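## Task

Take the small drink can off the inside shelf and set it upright on the outer shelf beneath the service window's sill. To get through, slide the clear pane open by pushing its handle sideways; the pane slides shut and latches on its own once released. The other items must stay upright on the inside shelf and the window must end up closed. At the end nothing may be in a gripper, and the can must stand there without the robot's support; release it and back the arms away.

## Robot and tools

Robot: two 6-joint arms with parallel grippers, named left_arm and right_arm. The names are labels, not image sides. Scene frame: origin on the table top midway between the arms, +z up, +x pointing out over the table, left_arm toward +y. Base roots: left_arm at (-0.040, +0.318, 0) m with quat_wxyz (+0.999, 0, 0, +0.039); right_arm at (-0.004, -0.240, 0) m with quat_wxyz (+0.998, 0, 0, +0.069). Mounting plates and the metal frame behind the arms are fixed obstacles.

execute_actions takes "actions", a list holding zero or one item, plus optional "pictures" (true/false; images come by default). An empty list just reports the state. A wait is {"steps": N}, N from 1 to 300 control steps, each 1/30 s, counted from the previous result; it commands nothing. A motion is {"rows": [...], "steps": N} with 1 to 15 rows and N at most 15 (default 15). Each row drives one step; if rows run out, the last one repeats. A refused call moves nothing.

Every row has exactly 14 numbers covering both arms, even if one stays still: left_arm waist, shoulder, elbow, wrist pitch, wrist yaw, wrist roll, opening, then right_arm in that same order. The six joint values are absolute target angles in radians, in the same units as the Joint positions line, not offsets. Stated ranges per arm: waist -2.880..2.880, shoulder 0.000..3.142, elbow 0.000..3.019, wrist pitch -1.693..1.571, wrist yaw -1.571..1.571, wrist roll -2.094..2.094. True ends may differ by up to 0.019 rad. A target more than 0.019 rad beyond a stated end, and farther out than the current angle, gets the call refused; targets past the real end are clipped there and a "joint sent to its limit" line may appear (possibly about an earlier move). Opening is a unitless value from -1 (closed) to +1 (fully open, about 0.094 m between pads).

Motion limits: each step, a joint's target is held within a lead of its measured angle (rad): waist 0.264, shoulder 0.32, elbow 0.276, wrist pitch 0.33, wrist yaw 0.186, wrist roll 0.522. If targets would shift a gripper more than 70 mm from where it is, all joint targets of that arm are pulled back proportionally. So distant goals need several calls. Between calls the arms keep heading to the last row sent, until everything nearly stops or a step is HELD; then only a fresh action moves them further. Fingers already moving finish their motion. The simulation runs on while you compose a reply.

Gripper geometry: fingers extend along the gripper's +z and close along its y. end_effector_position marks the point between the pads, roughly 1 cm short of the fingertips. Reported hand positions can be off, more so at long reach.

Results: a state line "left_arm: … | right_arm: …" gives each gripper's position (m) and quat_wxyz in the scene frame. Joint positions and Joint velocities list, per arm, the six joints (rad, rad/s) then the pad gap (m, m/s). grip_measured is the measured opening on the command scale; each gripper may be off by about 1 mm, fixed per scene. Fingers go to where grip_measured would equal your number (except near ±1). To hold something, command about 0.03 below grip_measured; a smaller margin holds more gently. Pad force tops out around 50-62 N, lower on thin parts. Joint torques are raw drive outputs with per-unit offset, scale and noise. "joint command not followed" means the clearance check altered or blocked targets on some steps; HELD marks steps whose row was partly or wholly not sent. MOTOR HOT appears from 85 °C; at 100 °C the arm and gripper go limp (OVER-TEMPERATURE FAULT) and whatever it holds drops, so avoid long loaded holds.

zoom_image: "camera" (cam_high, cam_low, cam_left_wrist or cam_right_wrist) and "region" [x0, y0, x1, y1] in pixels of that camera's latest image, origin top-left, at most 504x504. All four cameras give 504x504 images, in that order. Wrist camera frame: +z forward, +x image right, +y image down.

read_manual(section="licences") only returns URDF licence text. finished_scene(scene) ends scene 1 or 2 irreversibly, grades it, and gives the next task. Sending a reply with no tool call ends everything.

Avoid: arms striking or pressing each other, knocking or placing anything off the table, dropping or slamming objects, hard shoves against the window or shelves, toppling the other shelf items, and ending with an object in hand or the window propped open. Brief external tugs on held parts or pushes on loose objects can happen. Move smoothly and with modest effort.

Each tool is called as name(argument=value, ...) on one line, values as JSON.

## Session

execute_actions(actions=[])

Scene clock: 0.00 s of 7600.00 s.
left_arm: end_effector_position=(+0.4812, +0.3514, +0.4955) grip_measured=+1.000 end_effector_quat_wxyz=(+0.708, -0.022, +0.706, +0.023) | right_arm: end_effector_position=(+0.5118, -0.1764, +0.4991) grip_measured=+1.000 end_effector_quat_wxyz=(+0.710, -0.043, +0.701, +0.043)
Joint positions: left_arm=[-0.012  1.054  1.058 -0.001  0.002  0.002  0.094] | right_arm=[-0.013  1.049  1.058  0.004  0.004 -0.001  0.094]
Joint velocities: left_arm=[-0.005 -0.015  0.002  0.022  0.007  0.037  0.   ] | right_arm=[-0.005 -0.005  0.002 -0.002 -0.007 -0.022  0.   ]
Joint torques (N m, as the arm reports them, + toward a larger angle): no reading

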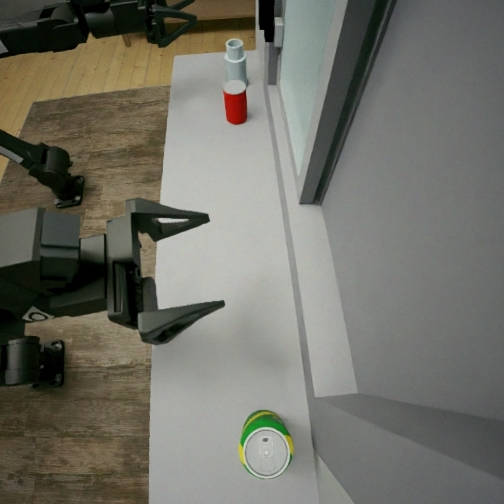

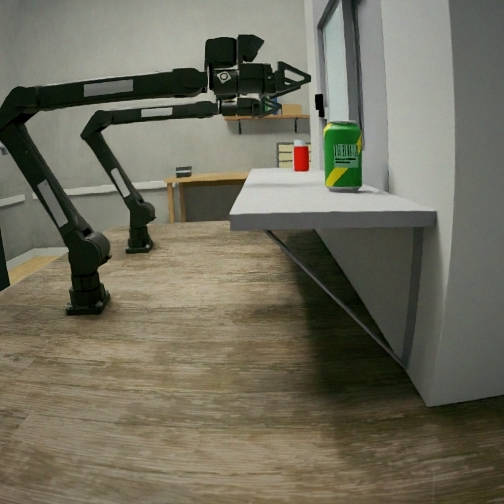

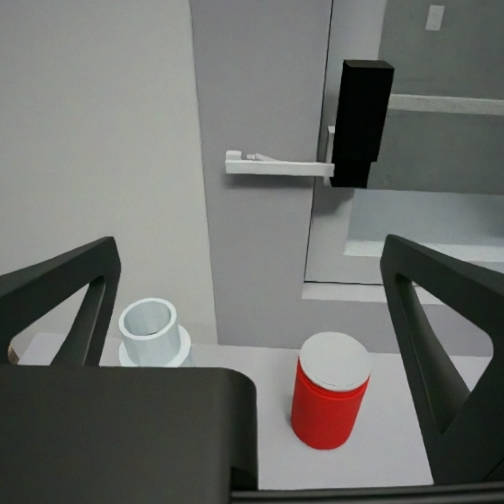

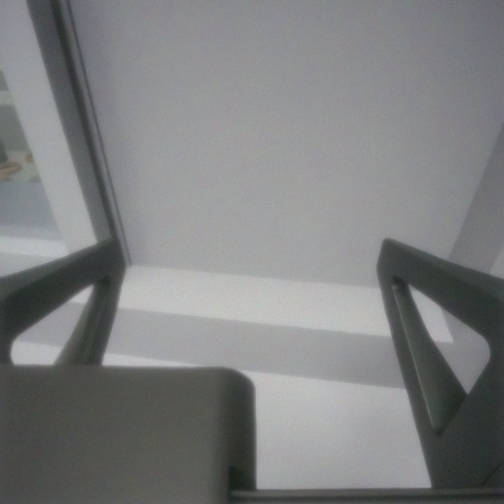

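execute_actions(actions=[{"rows":[[-0.04,1.3,1.4,0,0,0,-1,-0.1,0.95,1.0,0,0,0,1],[-0.04,1.3,1.4,0,0,0,-1,-0.1,0.95,1.0,0,0,0,1],[-0.04,1.3,1.4,0,0,0,-1,-0.1,0.95,1.0,0,0,0,1],[-0.04,1.3,1.4,0,0,0,-1,-0.1,0.95,1.0,0,0,0,1],[-0.04,1.3,1.44,0,0,0,-1,-0.1,0.95,1.0,0,0,0,1],[-0.04,1.38,1.44,0,0,0,-1,-0.1,0.95,1.0,0,0,0,1]],"steps":15}])

execute_actions(actions=[{"rows":[[-0.04,1.42,1.44,0.02,0,0,-1,-0.1,0.95,1.0,0,0,0,1],[-0.04,1.42,1.44,0.02,0,0,-1,-0.1,0.95,1.0,0,0,0,1],[-0.04,1.42,1.44,0.02,0,0,-1,-0.1,0.95,1.0,0,0,0,1],[-0.04,1.42,1.44,0.02,0,0,-1,-0.1,0.95,1.0,0,0,0,1],[-0.04,1.42,1.44,0.02,0,0,-1,-0.1,0.95,1.0,0,0,0,1],[-0.04,1.48,1.45,0.04,0,0,-1,-0.1,0.95,1.0,0,0,0,1]],"steps":15}])

execute_actions(actions=[{"rows":[[-0.1,1.48,1.45,0.04,0,0,-1,-0.1,0.95,1.0,0,0,0,1],[-0.1,1.48,1.45,0.04,0,0,-1,-0.1,0.95,1.0,0,0,0,1],[-0.1,1.48,1.45,0.04,0,0,-1,-0.1,0.95,1.0,0,0,0,1],[-0.1,1.48,1.45,0.04,0,0,-1,-0.1,0.95,1.0,0,0,0,1],[-0.1,1.48,1.45,0.04,0,0,-1,-0.1,0.95,1.0,0,0,0,1],[-0.2,1.48,1.46,0.04,0,0,-1,-0.1,0.95,1.0,0,0,0,1]],"steps":15}])

Scene clock: 24.60 s of 7600.00 s.
left_arm: end_effector_position=(+0.6109, +0.3466, +0.5313) grip_measured=-0.989 end_effector_quat_wxyz=(+0.716, -0.014, +0.698, +0.016) | right_arm: end_effector_position=(+0.4746, -0.2243, +0.5140) grip_measured=+1.000 end_effector_quat_wxyz=(+0.729, -0.012, +0.685, +0.012)
Joint positions: left_arm=[-0.032  1.397  1.423  0.     0.002  0.002  0.001] | right_arm=[-0.104  0.937  0.997  0.002  0.    -0.001  0.094]
Joint velocities: left_arm=[-0.005 -0.024 -0.022 -0.002 -0.037  0.022  0.001] | right_arm=[-0.005  0.054 -0.012 -0.002 -0.051  0.022  0.   ]
Joint torques (N m, as the arm reports them, + toward a larger angle): left_arm=[ -0.86 -16.94  10.41   2.13  -0.01  -0.09] | right_arm=[ 0.21 -5.61  9.59  1.95  0.05  0.04]
Steps of this call (steps 1 to 90: nothing new was sent; then 21.10 s passed at rest; steps 91 to 105: all 15 steps of this action). Readings (joint positions):
91: left_arm=[-0.012 1.066 1.071 -0.003 0.002 0.002] | right_arm=[-0.018 1.043 1.052 0.004 0.000 -0.001]
92: left_arm=[-0.013 1.093 1.108 -0.004 0.002 0.002] | right_arm=[-0.029 1.029 1.036 0.004 -0.001 -0.001]
94: left_arm=[-0.018 1.180 1.218 -0.004 0.002 0.002] | right_arm=[-0.066 0.989 1.005 0.003 -0.001 -0.001]
98: left_arm=[-0.029 1.339 1.412 0.000 0.002 0.002] | right_arm=[-0.104 0.940 0.997 0.002 0.000 -0.001]
105: the state above

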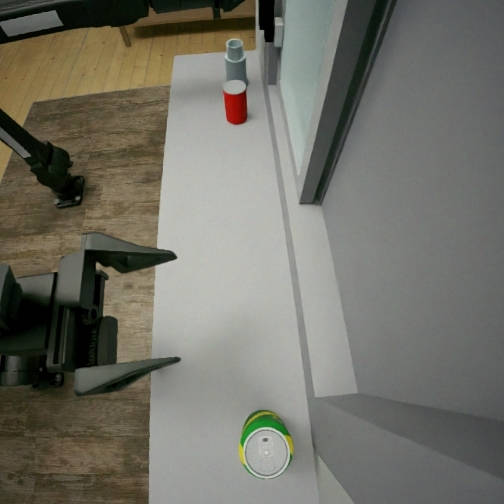

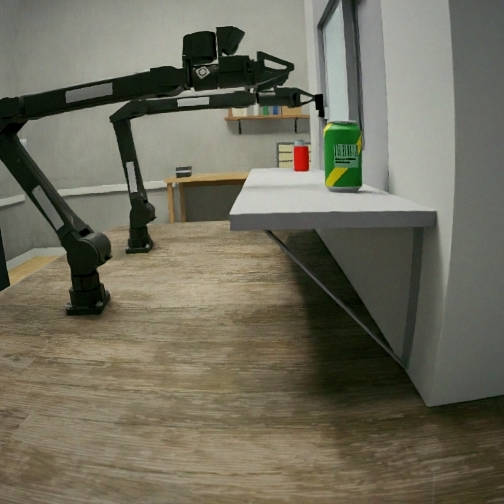

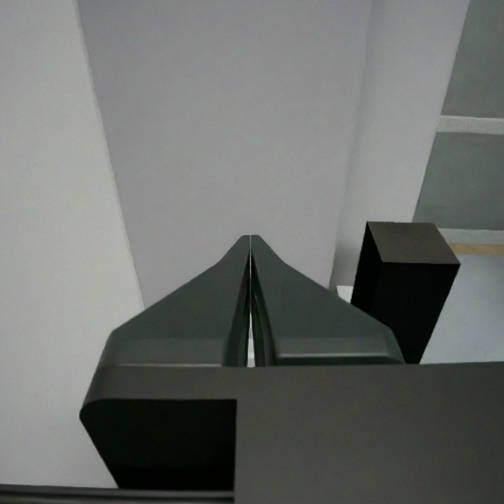

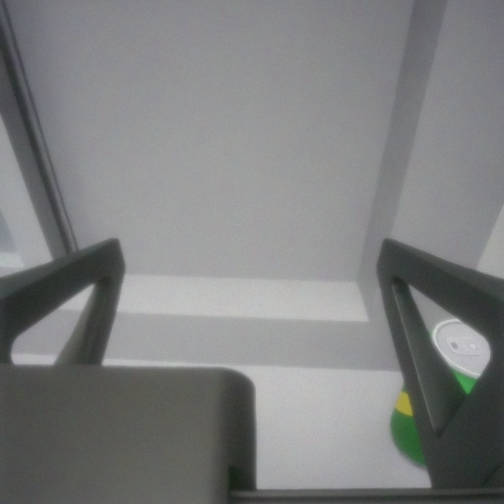

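Scene clock: 25.10 s of 7600.00 s.
left_arm: end_effector_position=(+0.6221, +0.3473, +0.5205) grip_measured=-0.989 end_effector_quat_wxyz=(+0.716, -0.015, +0.697, +0.017) | right_arm: end_effector_position=(+0.4758, -0.2243, +0.5126) grip_measured=+1.000 end_effector_quat_wxyz=(+0.728, -0.012, +0.686, +0.012)
Joint positions: left_arm=[-0.032  1.426  1.424  0.029  0.001  0.002  0.   ] | right_arm=[-0.104  0.94   0.997  0.002  0.    -0.001  0.094]
Joint velocities: left_arm=[-0.015 -0.015 -0.012 -0.017 -0.037 -0.037 -0.001] | right_arm=[-0.024  0.005 -0.002 -0.007  0.022 -0.022  0.   ]
Joint torques (N m, as the arm reports them, + toward a larger angle): left_arm=[ -0.76 -10.25  11.05   2.48   0.05  -0.1 ] | right_arm=[ 0.54 -5.54  9.59  1.95  0.04  0.01]
Steps of this call (steps 1 to 15: all 15 steps of this action). Readings (joint positions):
1: left_arm=[-0.032 1.397 1.423 0.001 0.002 0.002] | right_arm=[-0.104 0.939 0.997 0.002 0.000 -0.001]
2: left_arm=[-0.032 1.397 1.423 0.004 0.002 0.002] | right_arm=[-0.104 0.939 0.997 0.002 0.000 -0.001]
4: left_arm=[-0.032 1.399 1.423 0.005 0.002 0.002] | right_arm=[-0.104 0.940 0.997 0.002 0.000 -0.001]
8: left_arm=[-0.032 1.422 1.425 0.024 0.002 0.002] | right_arm=[-0.104 0.940 0.997 0.002 0.000 -0.001]
15: the state above

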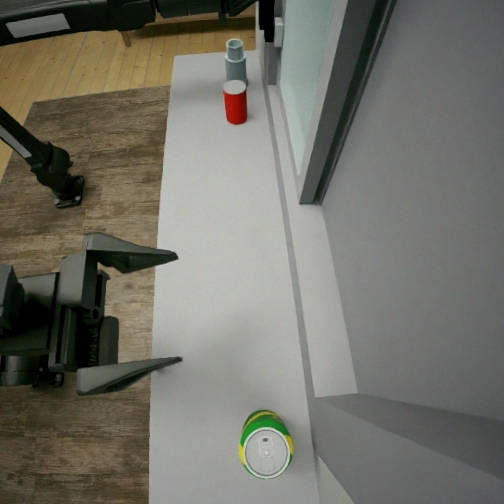

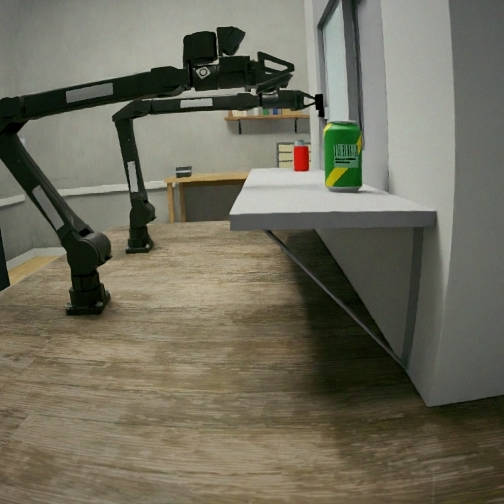

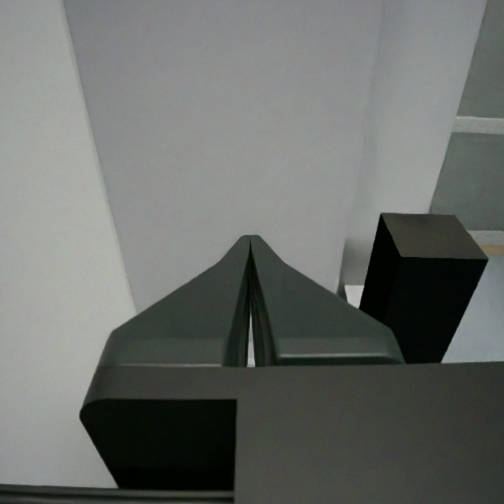

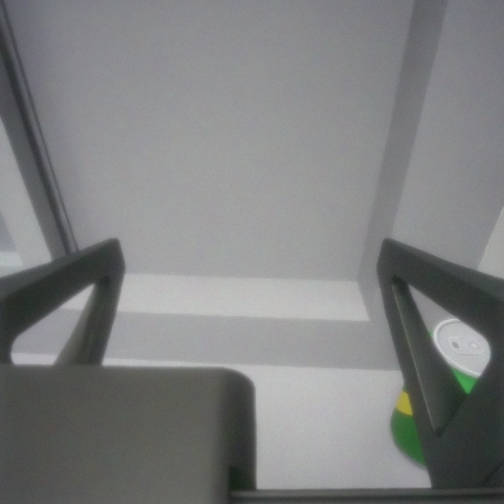

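Scene clock: 25.60 s of 7600.00 s.
left_arm: end_effector_position=(+0.6241, +0.2679, +0.5194) grip_measured=-0.991 end_effector_quat_wxyz=(+0.717, +0.024, +0.697, -0.021) | right_arm: end_effector_position=(+0.4758, -0.2243, +0.5126) grip_measured=+1.000 end_effector_quat_wxyz=(+0.728, -0.012, +0.686, +0.012)
Joint positions: left_arm=[-0.155  1.434  1.428  0.035 -0.014  0.005  0.   ] | right_arm=[-0.104  0.94   0.997  0.002  0.    -0.001  0.094]
Joint velocities: left_arm=[-0.259  0.083  0.007 -0.012  0.051  0.022 -0.001] | right_arm=[ 0.005 -0.015 -0.012  0.017 -0.022 -0.051  0.   ]
Joint torques (N m, as the arm reports them, + toward a larger angle): left_arm=[ -2.5  -11.92  11.51   2.28   0.57  -0.14] | right_arm=[ 0.3  -5.    9.74  1.85  0.05  0.12]
Steps of this call (steps 1 to 15: all 15 steps of this action). Readings (joint positions):
1: left_arm=[-0.036 1.426 1.424 0.029 -0.002 0.002] | right_arm=[-0.104 0.940 0.997 0.002 0.000 -0.001]
2: left_arm=[-0.039 1.426 1.424 0.029 -0.011 0.002] | right_arm=[-0.104 0.940 0.997 0.002 0.000 -0.001]
4: left_arm=[-0.047 1.426 1.424 0.029 -0.015 0.002] | right_arm=[-0.104 0.940 0.997 0.002 0.000 -0.001]
8: left_arm=[-0.084 1.424 1.424 0.029 -0.019 0.002] | right_arm=[-0.104 0.940 0.997 0.002 0.000 -0.001]
15: the state above

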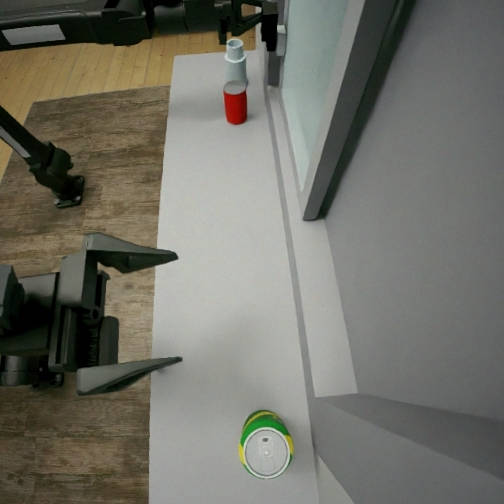

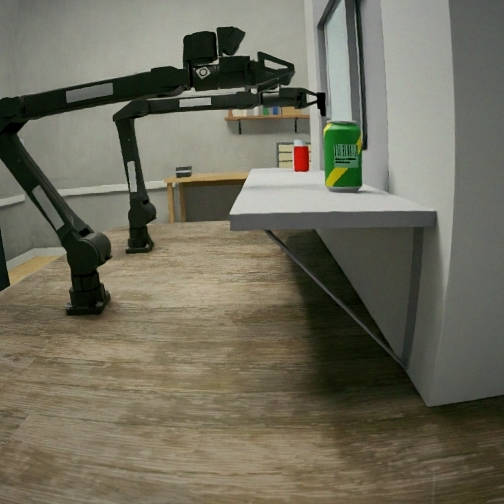

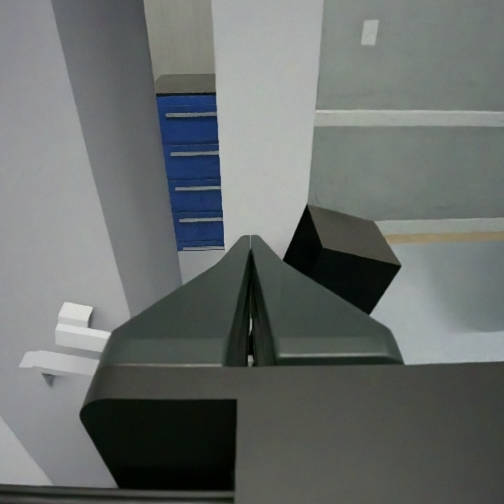

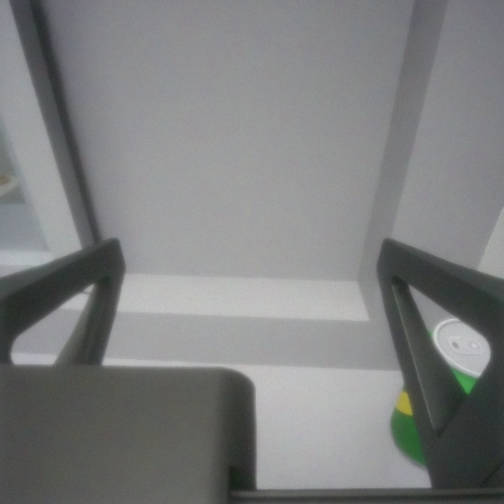

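Engaged, near the handle top; go slightly lower while sweeping.

execute_actions(actions=[{"rows":[[-0.22,1.51,1.46,0.04,0,0,-1,-0.1,0.95,1.0,0,0,0,1],[-0.22,1.51,1.46,0.04,0,0,-1,-0.1,0.95,1.0,0,0,0,1],[-0.22,1.51,1.46,0.04,0,0,-1,-0.1,0.95,1.0,0,0,0,1],[-0.3,1.53,1.48,0.03,0,0,-1,-0.1,0.95,1.0,0,0,0,1],[-0.3,1.53,1.48,0.03,0,0,-1,-0.1,0.95,1.0,0,0,0,1],[-0.3,1.53,1.48,0.03,0,0,-1,-0.1,0.95,1.0,0,0,0,1],[-0.3,1.53,1.48,0.03,0,0,-1,-0.1,0.95,1.0,0,0,0,1],[-0.39,1.56,1.52,0.02,0,0,-1,-0.1,0.95,1.0,0,0,0,1]],"steps":15}])

execute_actions(actions=[{"rows":[[-0.46,1.6,1.58,0.02,0,0,-1,0.1,1.2,1.1,0.15,0.2,0,1],[-0.46,1.6,1.58,0.02,0,0,-1,0.1,1.2,1.1,0.15,0.2,0,1],[-0.46,1.6,1.58,0.02,0,0,-1,0.1,1.2,1.1,0.15,0.2,0,1],[-0.46,1.6,1.58,0.02,0,0,-1,0.1,1.2,1.1,0.15,0.2,0,1],[-0.46,1.6,1.58,0.02,0,0,-1,0.1,1.2,1.1,0.15,0.2,0,1],[-0.46,1.6,1.58,0.02,0,0,-1,0.1,1.2,1.1,0.15,0.2,0,1],[-0.54,1.65,1.66,0.01,0,0,-1,0.2,1.3,1.12,0.2,0.3,0,1]],"steps":15}])

execute_actions(actions=[{"rows":[[-0.54,1.65,1.67,0.01,0,0,-1,0.31,1.4,1.17,0.24,0.44,0,1]],"steps":15}])

Scene clock: 40.13 s of 7600.00 s.
left_arm: end_effector_position=(+0.6364, +0.1565, +0.4984) grip_measured=-0.991 end_effector_quat_wxyz=(+0.703, +0.078, +0.703, -0.074) | right_arm: end_effector_position=(+0.4758, -0.2243, +0.5126) grip_measured=+1.000 end_effector_quat_wxyz=(+0.728, -0.012, +0.686, +0.012)
Joint positions: left_arm=[-0.317  1.512  1.475  0.035 -0.023  0.006  0.   ] | right_arm=[-0.104  0.94   0.997  0.002  0.    -0.001  0.094]
Joint velocities: left_arm=[-0.493  0.181  0.188 -0.002  0.11   0.022 -0.001] | right_arm=[ 0.005  0.005  0.007 -0.007 -0.007  0.051  0.   ]
Joint torques (N m, as the arm reports them, + toward a larger angle): left_arm=[ -3.17 -13.65  11.36   1.51   0.91  -0.14] | right_arm=[ 0.09 -7.01  9.78  2.08  0.03  0.05]
Steps of this call (steps 1 to 45: the robot went on to your last target; steps 46 to 110: nothing new was sent; then 10.37 s passed at rest; steps 111 to 125: all 15 steps of this action). Readings (joint positions):
111: left_arm=[-0.183 1.471 1.428 0.035 -0.007 0.005] | right_arm=[-0.104 0.940 0.997 0.002 0.000 -0.001]
112: left_arm=[-0.183 1.472 1.428 0.035 -0.008 0.005] | right_arm=[-0.104 0.940 0.997 0.002 0.000 -0.001]
114: left_arm=[-0.188 1.475 1.429 0.035 -0.011 0.005] | right_arm=[-0.104 0.940 0.997 0.002 0.000 -0.001]
118: left_arm=[-0.216 1.480 1.437 0.035 -0.026 0.006] | right_arm=[-0.104 0.940 0.997 0.002 0.000 -0.001]
125: the state above

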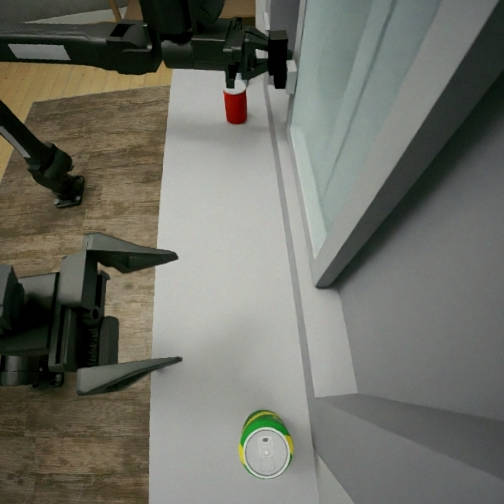

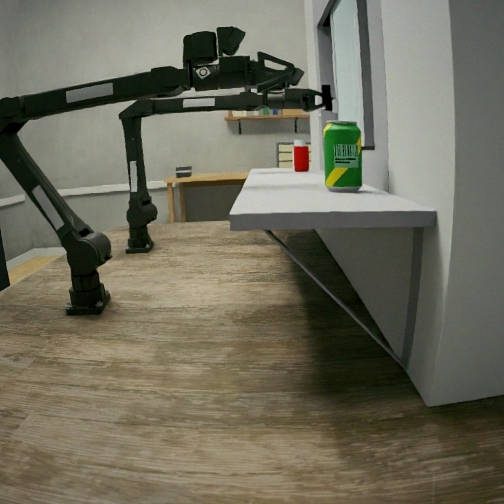

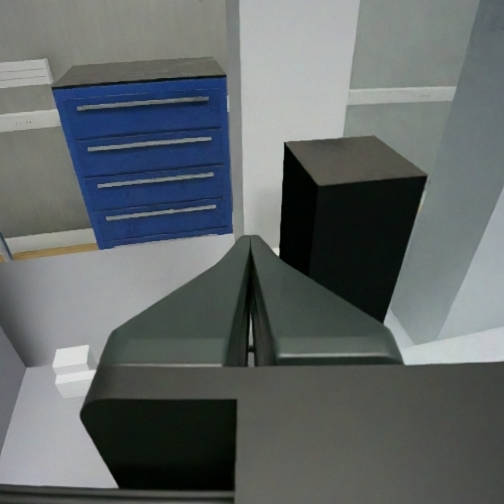

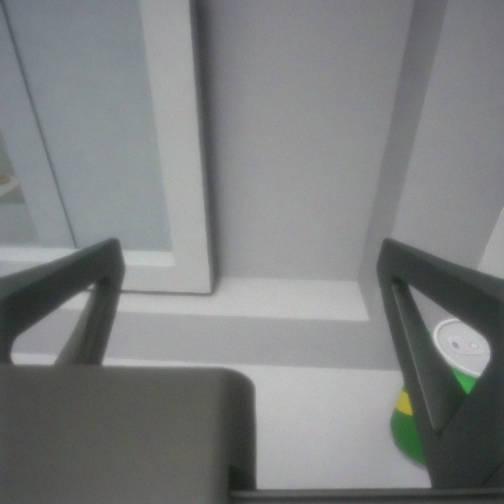

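Scene clock: 40.63 s of 7600.00 s.
left_arm: end_effector_position=(+0.6319, +0.0136, +0.5062) grip_measured=-0.991 end_effector_quat_wxyz=(+0.697, +0.145, +0.687, -0.143) | right_arm: end_effector_position=(+0.5842, -0.0749, +0.3919) grip_measured=+1.000 end_effector_quat_wxyz=(+0.676, -0.033, +0.736, +0.011)
Joint positions: left_arm=[-0.507  1.623  1.617  0.019 -0.019  0.007  0.   ] | right_arm=[ 0.218  1.345  1.077  0.177  0.294 -0.001  0.094]
Joint velocities: left_arm=[ 0.015 -0.005 -0.007 -0.027  0.022  0.037  0.   ] | right_arm=[-0.005  0.015 -0.007 -0.007  0.066 -0.007  0.   ]
Joint torques (N m, as the arm reports them, + toward a larger angle): left_arm=[ -2.56 -16.36  12.31   1.79   0.87  -0.15] | right_arm=[ -1.21 -16.34  12.51   2.78   0.26   0.04]
Steps of this call (steps 1 to 15: all 15 steps of this action). Readings (joint positions):
1: left_arm=[-0.334 1.519 1.485 0.035 -0.021 0.006] | right_arm=[-0.094 0.949 0.998 0.016 0.053 -0.001]
2: left_arm=[-0.353 1.528 1.496 0.035 -0.021 0.006] | right_arm=[-0.074 0.968 1.006 0.043 0.106 -0.001]
4: left_arm=[-0.389 1.548 1.521 0.035 -0.019 0.006] | right_arm=[-0.017 1.033 1.034 0.086 0.164 -0.001]
8: left_arm=[-0.464 1.586 1.570 0.027 -0.012 0.006] | right_arm=[0.103 1.188 1.070 0.149 0.261 -0.001]
15: the state above

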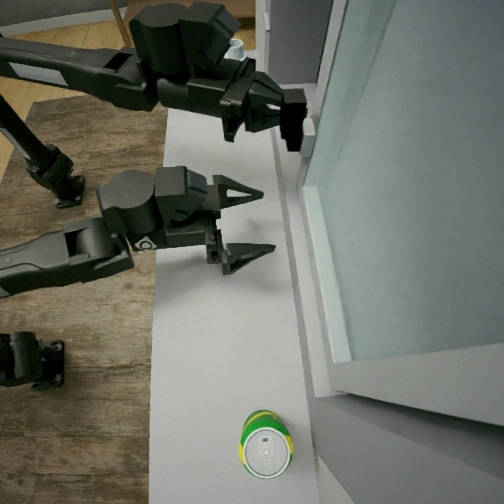

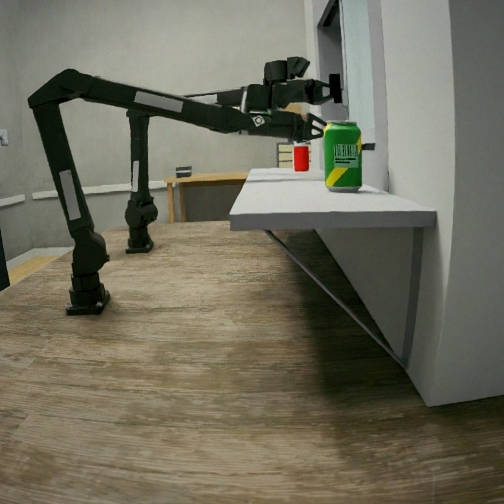

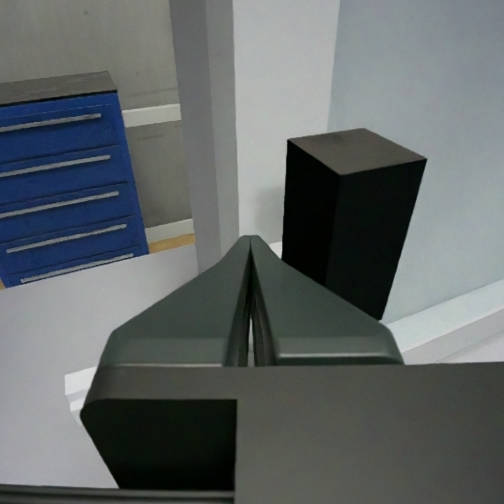

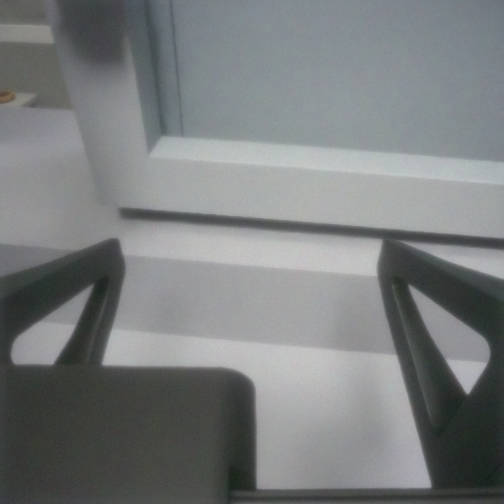

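Scene clock: 41.13 s of 7600.00 s.
left_arm: end_effector_position=(+0.6303, +0.0076, +0.5069) grip_measured=-0.991 end_effector_quat_wxyz=(+0.697, +0.151, +0.686, -0.148) | right_arm: end_effector_position=(+0.5825, -0.0345, +0.4160) grip_measured=+1.000 end_effector_quat_wxyz=(+0.700, -0.010, +0.714, +0.003)
Joint positions: left_arm=[-0.513  1.625  1.621  0.019 -0.01   0.007  0.   ] | right_arm=[ 0.317  1.382  1.133  0.228  0.438 -0.001  0.094]
Joint velocities: left_arm=[-0.005 -0.015  0.002 -0.017 -0.037 -0.037 -0.   ] | right_arm=[-0.005  0.005  0.002 -0.012  0.022 -0.066  0.   ]
Joint torques (N m, as the arm reports them, + toward a larger angle): left_arm=[ -2.13 -17.12  12.68   1.8    0.54  -0.15] | right_arm=[ -0.78 -12.71  11.98   2.38   0.15   0.06]
Steps of this call (steps 1 to 15: all 15 steps of this action). Readings (joint positions):
1: left_arm=[-0.507 1.623 1.618 0.019 -0.019 0.007] | right_arm=[0.225 1.349 1.080 0.185 0.363 -0.001]
2: left_arm=[-0.507 1.623 1.618 0.019 -0.018 0.007] | right_arm=[0.234 1.354 1.091 0.199 0.414 -0.001]
4: left_arm=[-0.507 1.624 1.620 0.019 -0.012 0.007] | right_arm=[0.263 1.370 1.117 0.218 0.436 -0.001]
8: left_arm=[-0.510 1.625 1.621 0.019 -0.010 0.007] | right_arm=[0.313 1.381 1.133 0.228 0.437 -0.001]
15: the state above

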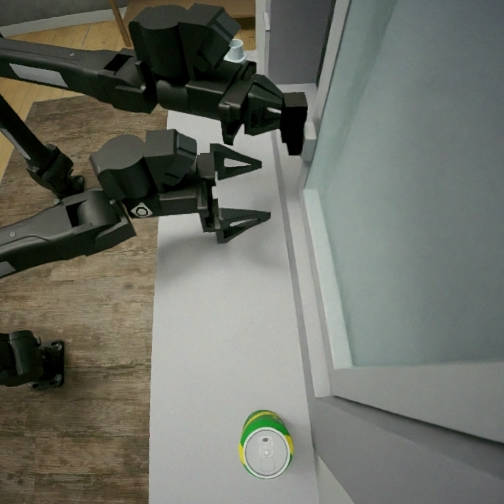

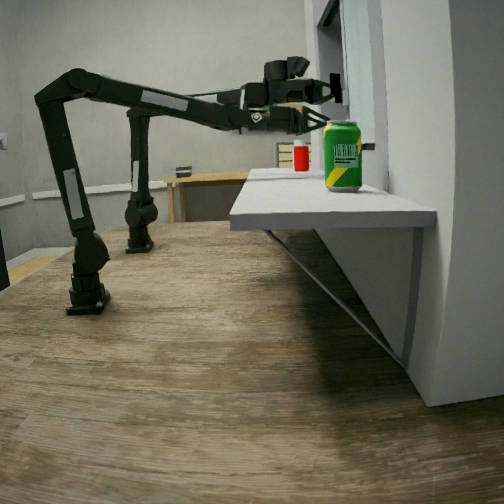

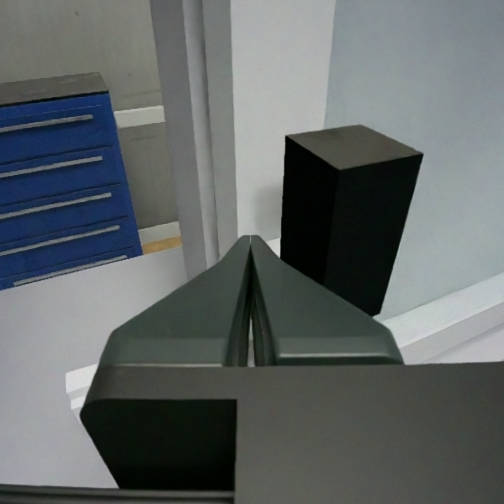

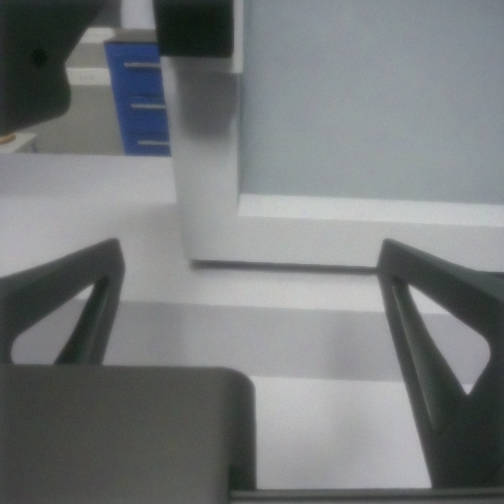

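execute_actions(actions=[{"rows":[[-0.54,1.65,1.69,0.03,0,0,-1,0.31,1.46,1.26,0.25,0.44,0,1],[-0.54,1.65,1.69,0.03,0,0,-1,0.31,1.46,1.26,0.25,0.44,0,1],[-0.54,1.65,1.69,0.03,0,0,-1,0.31,1.46,1.26,0.25,0.44,0,1],[-0.54,1.65,1.69,0.03,0,0,-1,0.31,1.46,1.26,0.25,0.44,0,1],[-0.54,1.65,1.69,0.03,0,0,-1,0.31,1.53,1.35,0.26,0.44,0,1]],"steps":15}])

execute_actions(actions=[{"rows":[[-0.54,1.65,1.69,0.03,0,0,-1,0.31,1.53,1.36,0.42,0.44,0,1]],"steps":15}])

Scene clock: 51.53 s of 7600.00 s.
left_arm: end_effector_position=(+0.6364, +0.0097, +0.5167) grip_measured=-0.991 end_effector_quat_wxyz=(+0.703, +0.144, +0.680, -0.148) | right_arm: end_effector_position=(+0.6273, -0.0122, +0.4506) grip_measured=+1.000 end_effector_quat_wxyz=(+0.725, +0.004, +0.688, +0.016)
Joint positions: left_arm=[-0.508  1.638  1.651  0.02  -0.015  0.002  0.   ] | right_arm=[0.318 1.502 1.303 0.257 0.44  0.002 0.094]
Joint velocities: left_arm=[-0.005 -0.005 -0.007 -0.007 -0.007  0.022  0.   ] | right_arm=[-0.005 -0.005  0.002 -0.007 -0.066  0.066  0.   ]
Joint torques (N m, as the arm reports them, + toward a larger angle): left_arm=[ -2.4  -18.89  11.96   2.42   0.75  -0.1 ] | right_arm=[ -0.78 -13.85  12.9    2.08   0.05   0.  ]
Steps of this call (steps 1 to 15: the robot went on to your last target; steps 16 to 90: nothing new was sent; then 6.90 s passed at rest; steps 91 to 105: all 15 steps of this action). Readings (joint positions):
91: left_arm=[-0.513 1.626 1.623 0.019 -0.010 0.007] | right_arm=[0.317 1.387 1.140 0.228 0.439 -0.001]
92: left_arm=[-0.513 1.627 1.625 0.019 -0.010 0.007] | right_arm=[0.317 1.398 1.158 0.229 0.440 -0.001]
94: left_arm=[-0.513 1.629 1.630 0.019 -0.011 0.007] | right_arm=[0.317 1.428 1.202 0.235 0.440 -0.001]
98: left_arm=[-0.511 1.633 1.644 0.019 -0.018 0.003] | right_arm=[0.318 1.496 1.295 0.254 0.440 0.002]
105: the state above

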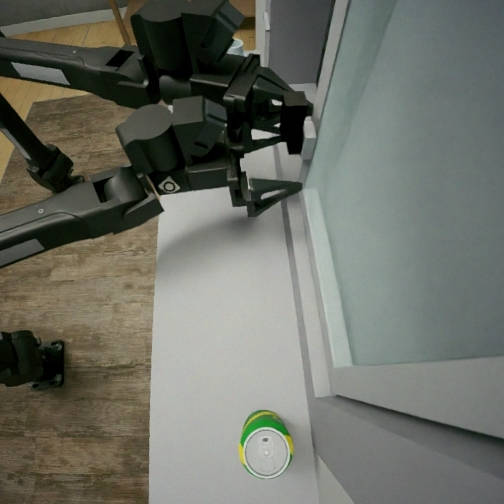

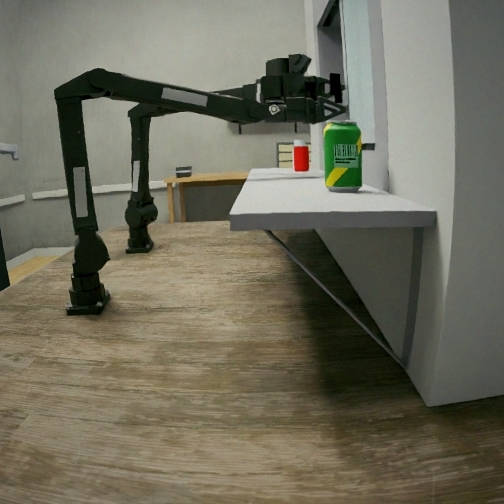

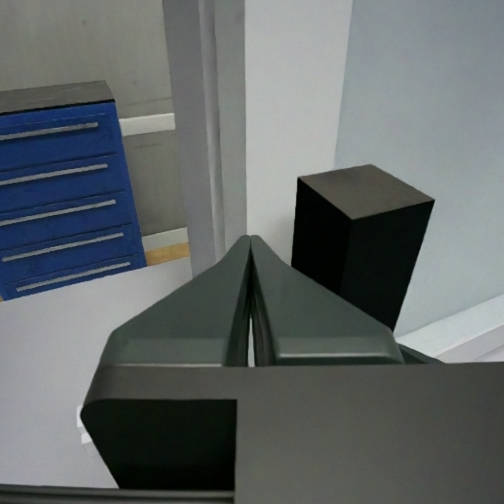

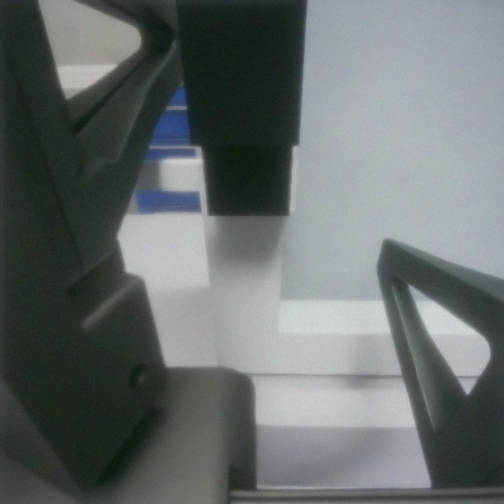

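Scene clock: 52.03 s of 7600.00 s.
left_arm: end_effector_position=(+0.6337, +0.0075, +0.5300) grip_measured=-0.991 end_effector_quat_wxyz=(+0.712, +0.144, +0.671, -0.152) | right_arm: end_effector_position=(+0.6308, -0.0105, +0.4689) grip_measured=+1.000 end_effector_quat_wxyz=(+0.761, +0.020, +0.648, +0.031)
Joint positions: left_arm=[-0.512  1.635  1.665  0.029 -0.013  0.002  0.   ] | right_arm=[ 0.318  1.525  1.305  0.397  0.44  -0.004  0.094]
Joint velocities: left_arm=[ 0.005 -0.005 -0.012 -0.002  0.022 -0.11  -0.   ] | right_arm=[-0.015 -0.005 -0.012 -0.027  0.051 -0.037  0.   ]
Joint torques (N m, as the arm reports them, + toward a larger angle): left_arm=[ -2.26 -18.25  10.92   2.23   0.58  -0.1 ] | right_arm=[  0.13 -16.39  13.46   2.8    0.02   0.07]
Steps of this call (steps 1 to 15: all 15 steps of this action). Readings (joint positions):
1: left_arm=[-0.508 1.638 1.651 0.020 -0.015 0.002] | right_arm=[0.318 1.503 1.303 0.282 0.440 -0.002]
2: left_arm=[-0.508 1.638 1.655 0.024 -0.010 0.002] | right_arm=[0.318 1.511 1.303 0.319 0.440 -0.004]
4: left_arm=[-0.510 1.637 1.663 0.026 -0.007 0.002] | right_arm=[0.318 1.522 1.305 0.372 0.440 -0.004]
8: left_arm=[-0.512 1.637 1.665 0.028 -0.008 0.002] | right_arm=[0.318 1.525 1.305 0.392 0.440 -0.004]
15: the state above

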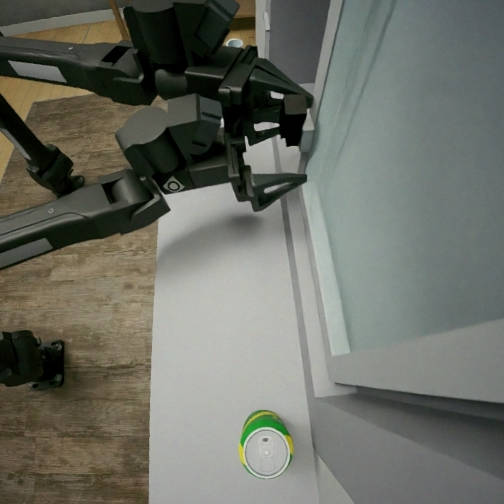

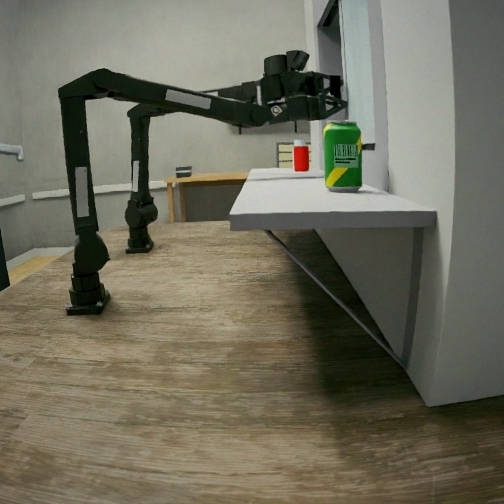

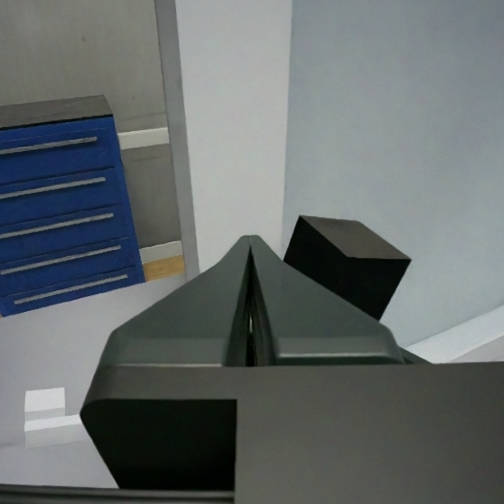

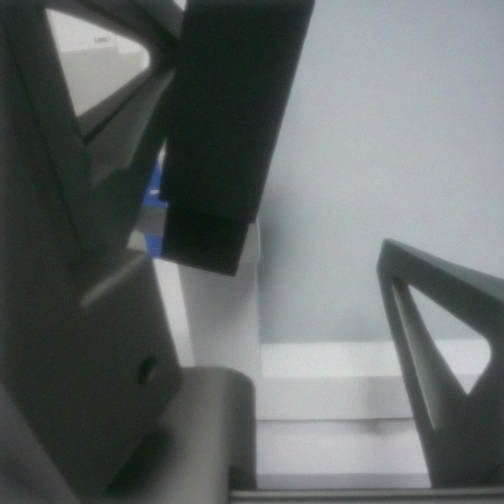

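execute_actions(actions=[])

Scene clock: 86.37 s of 7600.00 s.
left_arm: end_effector_position=(+0.6335, +0.0071, +0.5300) grip_measured=-0.991 end_effector_quat_wxyz=(+0.712, +0.145, +0.670, -0.152) | right_arm: end_effector_position=(+0.6308, -0.0105, +0.4689) grip_measured=+1.000 end_effector_quat_wxyz=(+0.761, +0.020, +0.648, +0.031)
Joint positions: left_arm=[-0.512  1.635  1.665  0.029 -0.01   0.002  0.   ] | right_arm=[ 0.318  1.525  1.305  0.397  0.44  -0.004  0.094]
Joint velocities: left_arm=[ 0.005  0.005  0.002 -0.007 -0.007  0.022  0.   ] | right_arm=[-0.005 -0.005 -0.002  0.012 -0.051  0.051  0.   ]
Joint torques (N m, as the arm reports them, + toward a larger angle): left_arm=[ -2.13 -18.23  10.92   2.14   0.54  -0.11] | right_arm=[ -0.48 -16.62  13.41   2.82   0.05   0.08]
Steps of this call (steps 1 to 15: the robot went on to your last target; steps 16 to 90: nothing new was sent; then 31.33 s passed at rest). Readings (joint positions):
1: left_arm=[-0.512 1.635 1.665 0.029 -0.011 0.002] | right_arm=[0.318 1.525 1.305 0.397 0.440 -0.004]
2: left_arm=[-0.512 1.635 1.665 0.029 -0.011 0.002] | right_arm=[0.318 1.525 1.305 0.397 0.440 -0.004]
4: left_arm=[-0.512 1.635 1.665 0.029 -0.010 0.002] | right_arm=[0.318 1.525 1.305 0.397 0.440 -0.004]
8: left_arm=[-0.512 1.635 1.665 0.029 -0.010 0.002] | right_arm=[0.318 1.525 1.305 0.397 0.440 -0.004]
90: the state above
All arms were judged still, so your last target was given up. Only a new action makes them travel on or press farther. Fingers that are still opening or closing keep moving.

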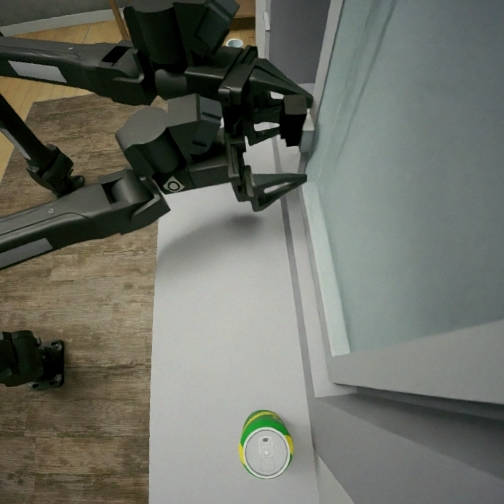

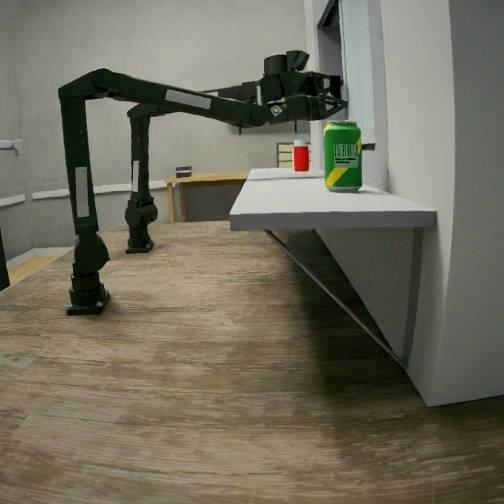

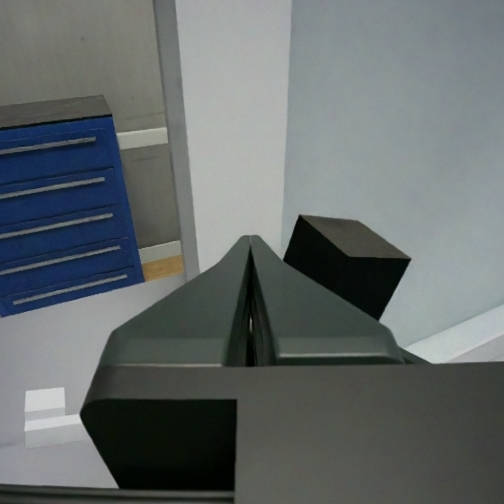

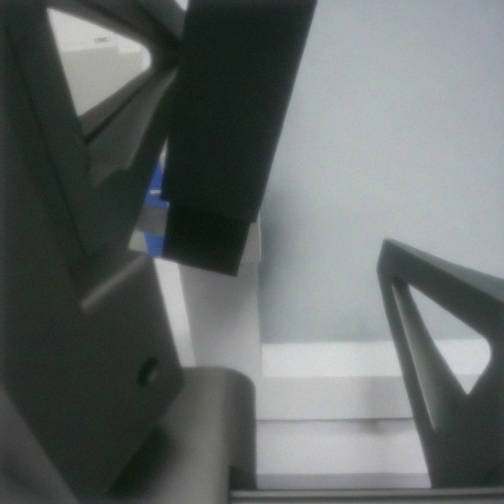

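execute_actions(actions=[{"rows":[[-0.52,1.62,1.7,0.03,0,0,-1,0.31,1.54,1.37,0.42,0.44,0,1],[-0.52,1.62,1.7,0.03,0,0,-1,0.31,1.54,1.37,0.42,0.44,0,1],[-0.52,1.62,1.7,0.03,0,0,-1,0.31,1.54,1.38,0.42,0.44,0,1],[-0.52,1.6,1.7,0.03,0,0,-1,0.31,1.54,1.39,0.42,0.44,0,1],[-0.52,1.6,1.7,0.03,0,0,-1,0.31,1.54,1.39,0.42,0.44,0,1],[-0.52,1.6,1.7,0.03,0,0,-1,0.31,1.54,1.39,0.42,0.44,0,1],[-0.52,1.6,1.7,0.03,0,0,-1,0.31,1.54,1.39,0.42,0.44,0,1]],"steps":15}])

execute_actions(actions=[{"rows":[[-0.5,1.57,1.7,0.03,0,0,-1,0.31,1.54,1.39,0.42,0.44,0,1],[-0.5,1.57,1.7,0.03,0,0,-1,0.31,1.54,1.39,0.42,0.44,0,1],[-0.5,1.57,1.7,0.03,0,0,-1,0.31,1.54,1.39,0.42,0.44,0,1],[-0.5,1.57,1.7,0.03,0,0,-1,0.31,1.54,1.39,0.42,0.44,0,1],[-0.5,1.57,1.7,0.03,0,0,-1,0.31,1.54,1.39,0.42,0.44,0,1],[-0.48,1.53,1.7,0.03,0,0,-1,0.31,1.54,1.39,0.42,0.44,0,1]],"steps":15}])

Scene clock: 104.80 s of 7600.00 s.
left_arm: end_effector_position=(+0.6297, +0.0142, +0.5426) grip_measured=-0.991 end_effector_quat_wxyz=(+0.718, +0.141, +0.665, -0.151) | right_arm: end_effector_position=(+0.6299, -0.0043, +0.4785) grip_measured=+1.000 end_effector_quat_wxyz=(+0.767, +0.015, +0.641, +0.036)
Joint positions: left_arm=[-0.505  1.62   1.668  0.029 -0.011  0.002  0.   ] | right_arm=[ 0.325  1.527  1.32   0.405  0.433 -0.014  0.094]
Joint velocities: left_arm=[-0.005 -0.005 -0.012 -0.007  0.022 -0.022 -0.   ] | right_arm=[-0.015 -0.015 -0.007 -0.007 -0.081 -0.051  0.   ]
Joint torques (N m, as the arm reports them, + toward a larger angle): left_arm=[ -1.14 -21.45  11.48   2.16   0.58  -0.1 ] | right_arm=[ -1.22 -14.89  14.37   2.66   0.31   0.21]
Steps of this call (steps 1 to 90: nothing new was sent; then 14.93 s passed at rest; steps 91 to 105: all 15 steps of this action). Readings (joint positions):
91: left_arm=[-0.512 1.634 1.665 0.029 -0.010 0.002] | right_arm=[0.318 1.526 1.305 0.397 0.440 -0.004]
92: left_arm=[-0.512 1.632 1.665 0.029 -0.010 0.002] | right_arm=[0.318 1.526 1.305 0.399 0.440 -0.004]
94: left_arm=[-0.512 1.630 1.667 0.029 -0.009 0.002] | right_arm=[0.318 1.526 1.309 0.401 0.439 -0.006]
98: left_arm=[-0.508 1.622 1.668 0.029 -0.010 0.002] | right_arm=[0.323 1.526 1.318 0.405 0.435 -0.013]
105: the state above

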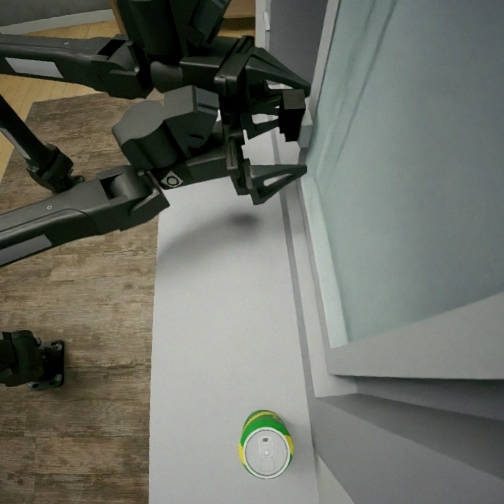

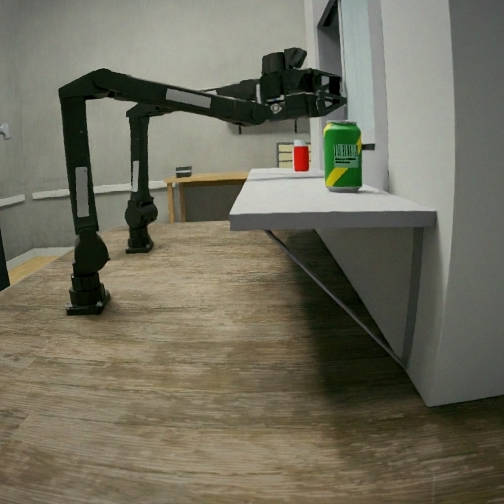

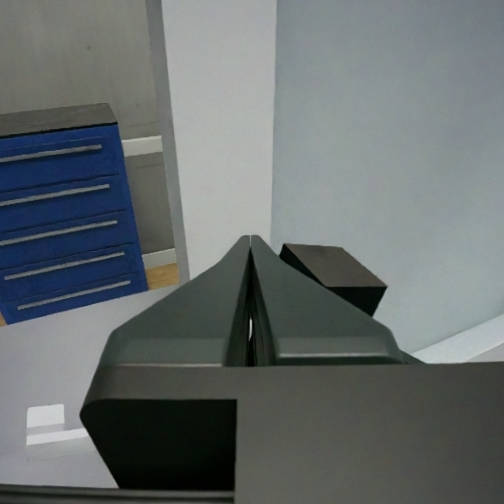

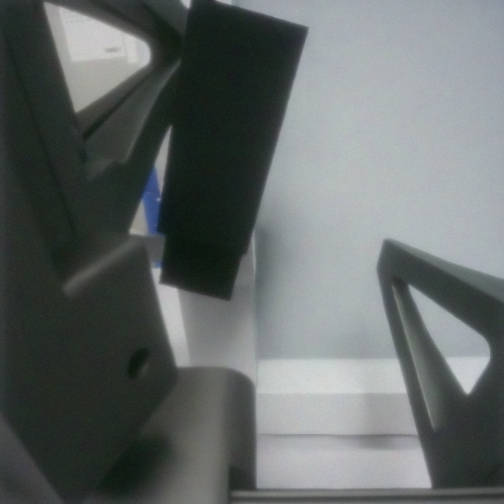

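Scene clock: 105.30 s of 7600.00 s.
left_arm: end_effector_position=(+0.5946, +0.0421, +0.6098) grip_measured=-0.991 end_effector_quat_wxyz=(+0.750, +0.131, +0.630, -0.154) | right_arm: end_effector_position=(+0.6318, -0.0027, +0.4768) grip_measured=+1.000 end_effector_quat_wxyz=(+0.766, +0.014, +0.641, +0.035)
Joint positions: left_arm=[-0.488  1.522  1.668  0.028 -0.003  0.002  0.   ] | right_arm=[ 0.327  1.534  1.324  0.405  0.434 -0.015  0.094]
Joint velocities: left_arm=[-0.015 -0.239 -0.002  0.002  0.007 -0.066  0.   ] | right_arm=[ 0.005  0.005 -0.012  0.012  0.037 -0.007  0.   ]
Joint torques (N m, as the arm reports them, + toward a larger angle): left_arm=[  0.48 -15.11  11.33   2.11   0.17  -0.1 ] | right_arm=[ -0.27 -15.99  14.33   2.52   0.25   0.18]
Steps of this call (steps 1 to 15: all 15 steps of this action). Readings (joint positions):
1: left_arm=[-0.504 1.618 1.668 0.029 -0.011 0.002] | right_arm=[0.325 1.527 1.320 0.405 0.433 -0.014]
2: left_arm=[-0.504 1.617 1.668 0.029 -0.010 0.002] | right_arm=[0.326 1.527 1.320 0.405 0.433 -0.015]
4: left_arm=[-0.502 1.615 1.668 0.029 -0.010 0.002] | right_arm=[0.327 1.527 1.321 0.405 0.432 -0.015]
8: left_arm=[-0.495 1.600 1.668 0.028 -0.003 0.002] | right_arm=[0.327 1.529 1.322 0.405 0.433 -0.015]
15: the state above

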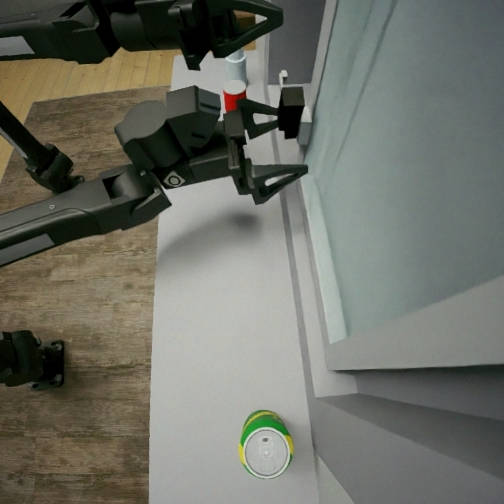

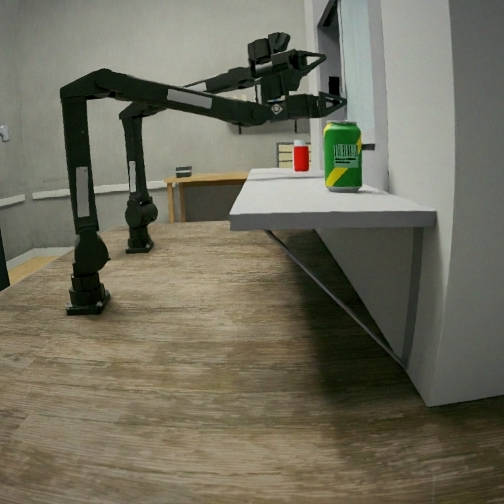

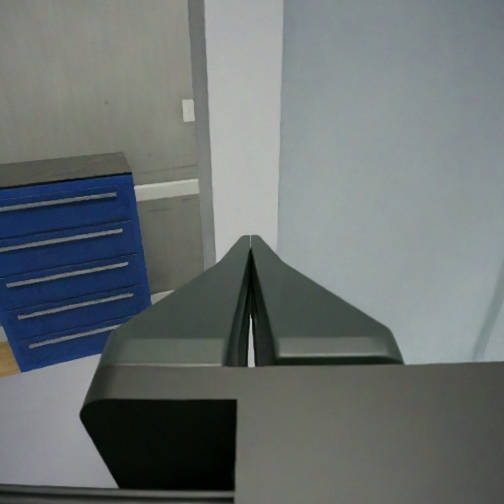

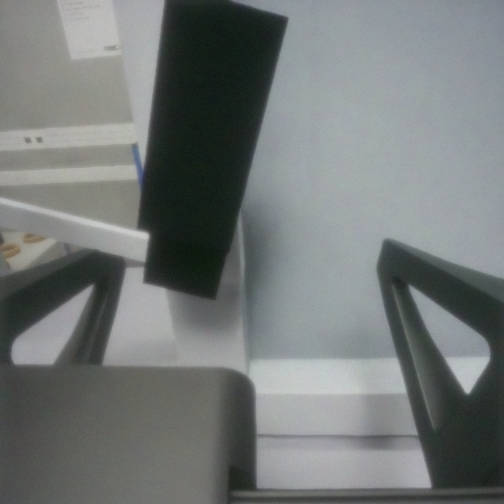

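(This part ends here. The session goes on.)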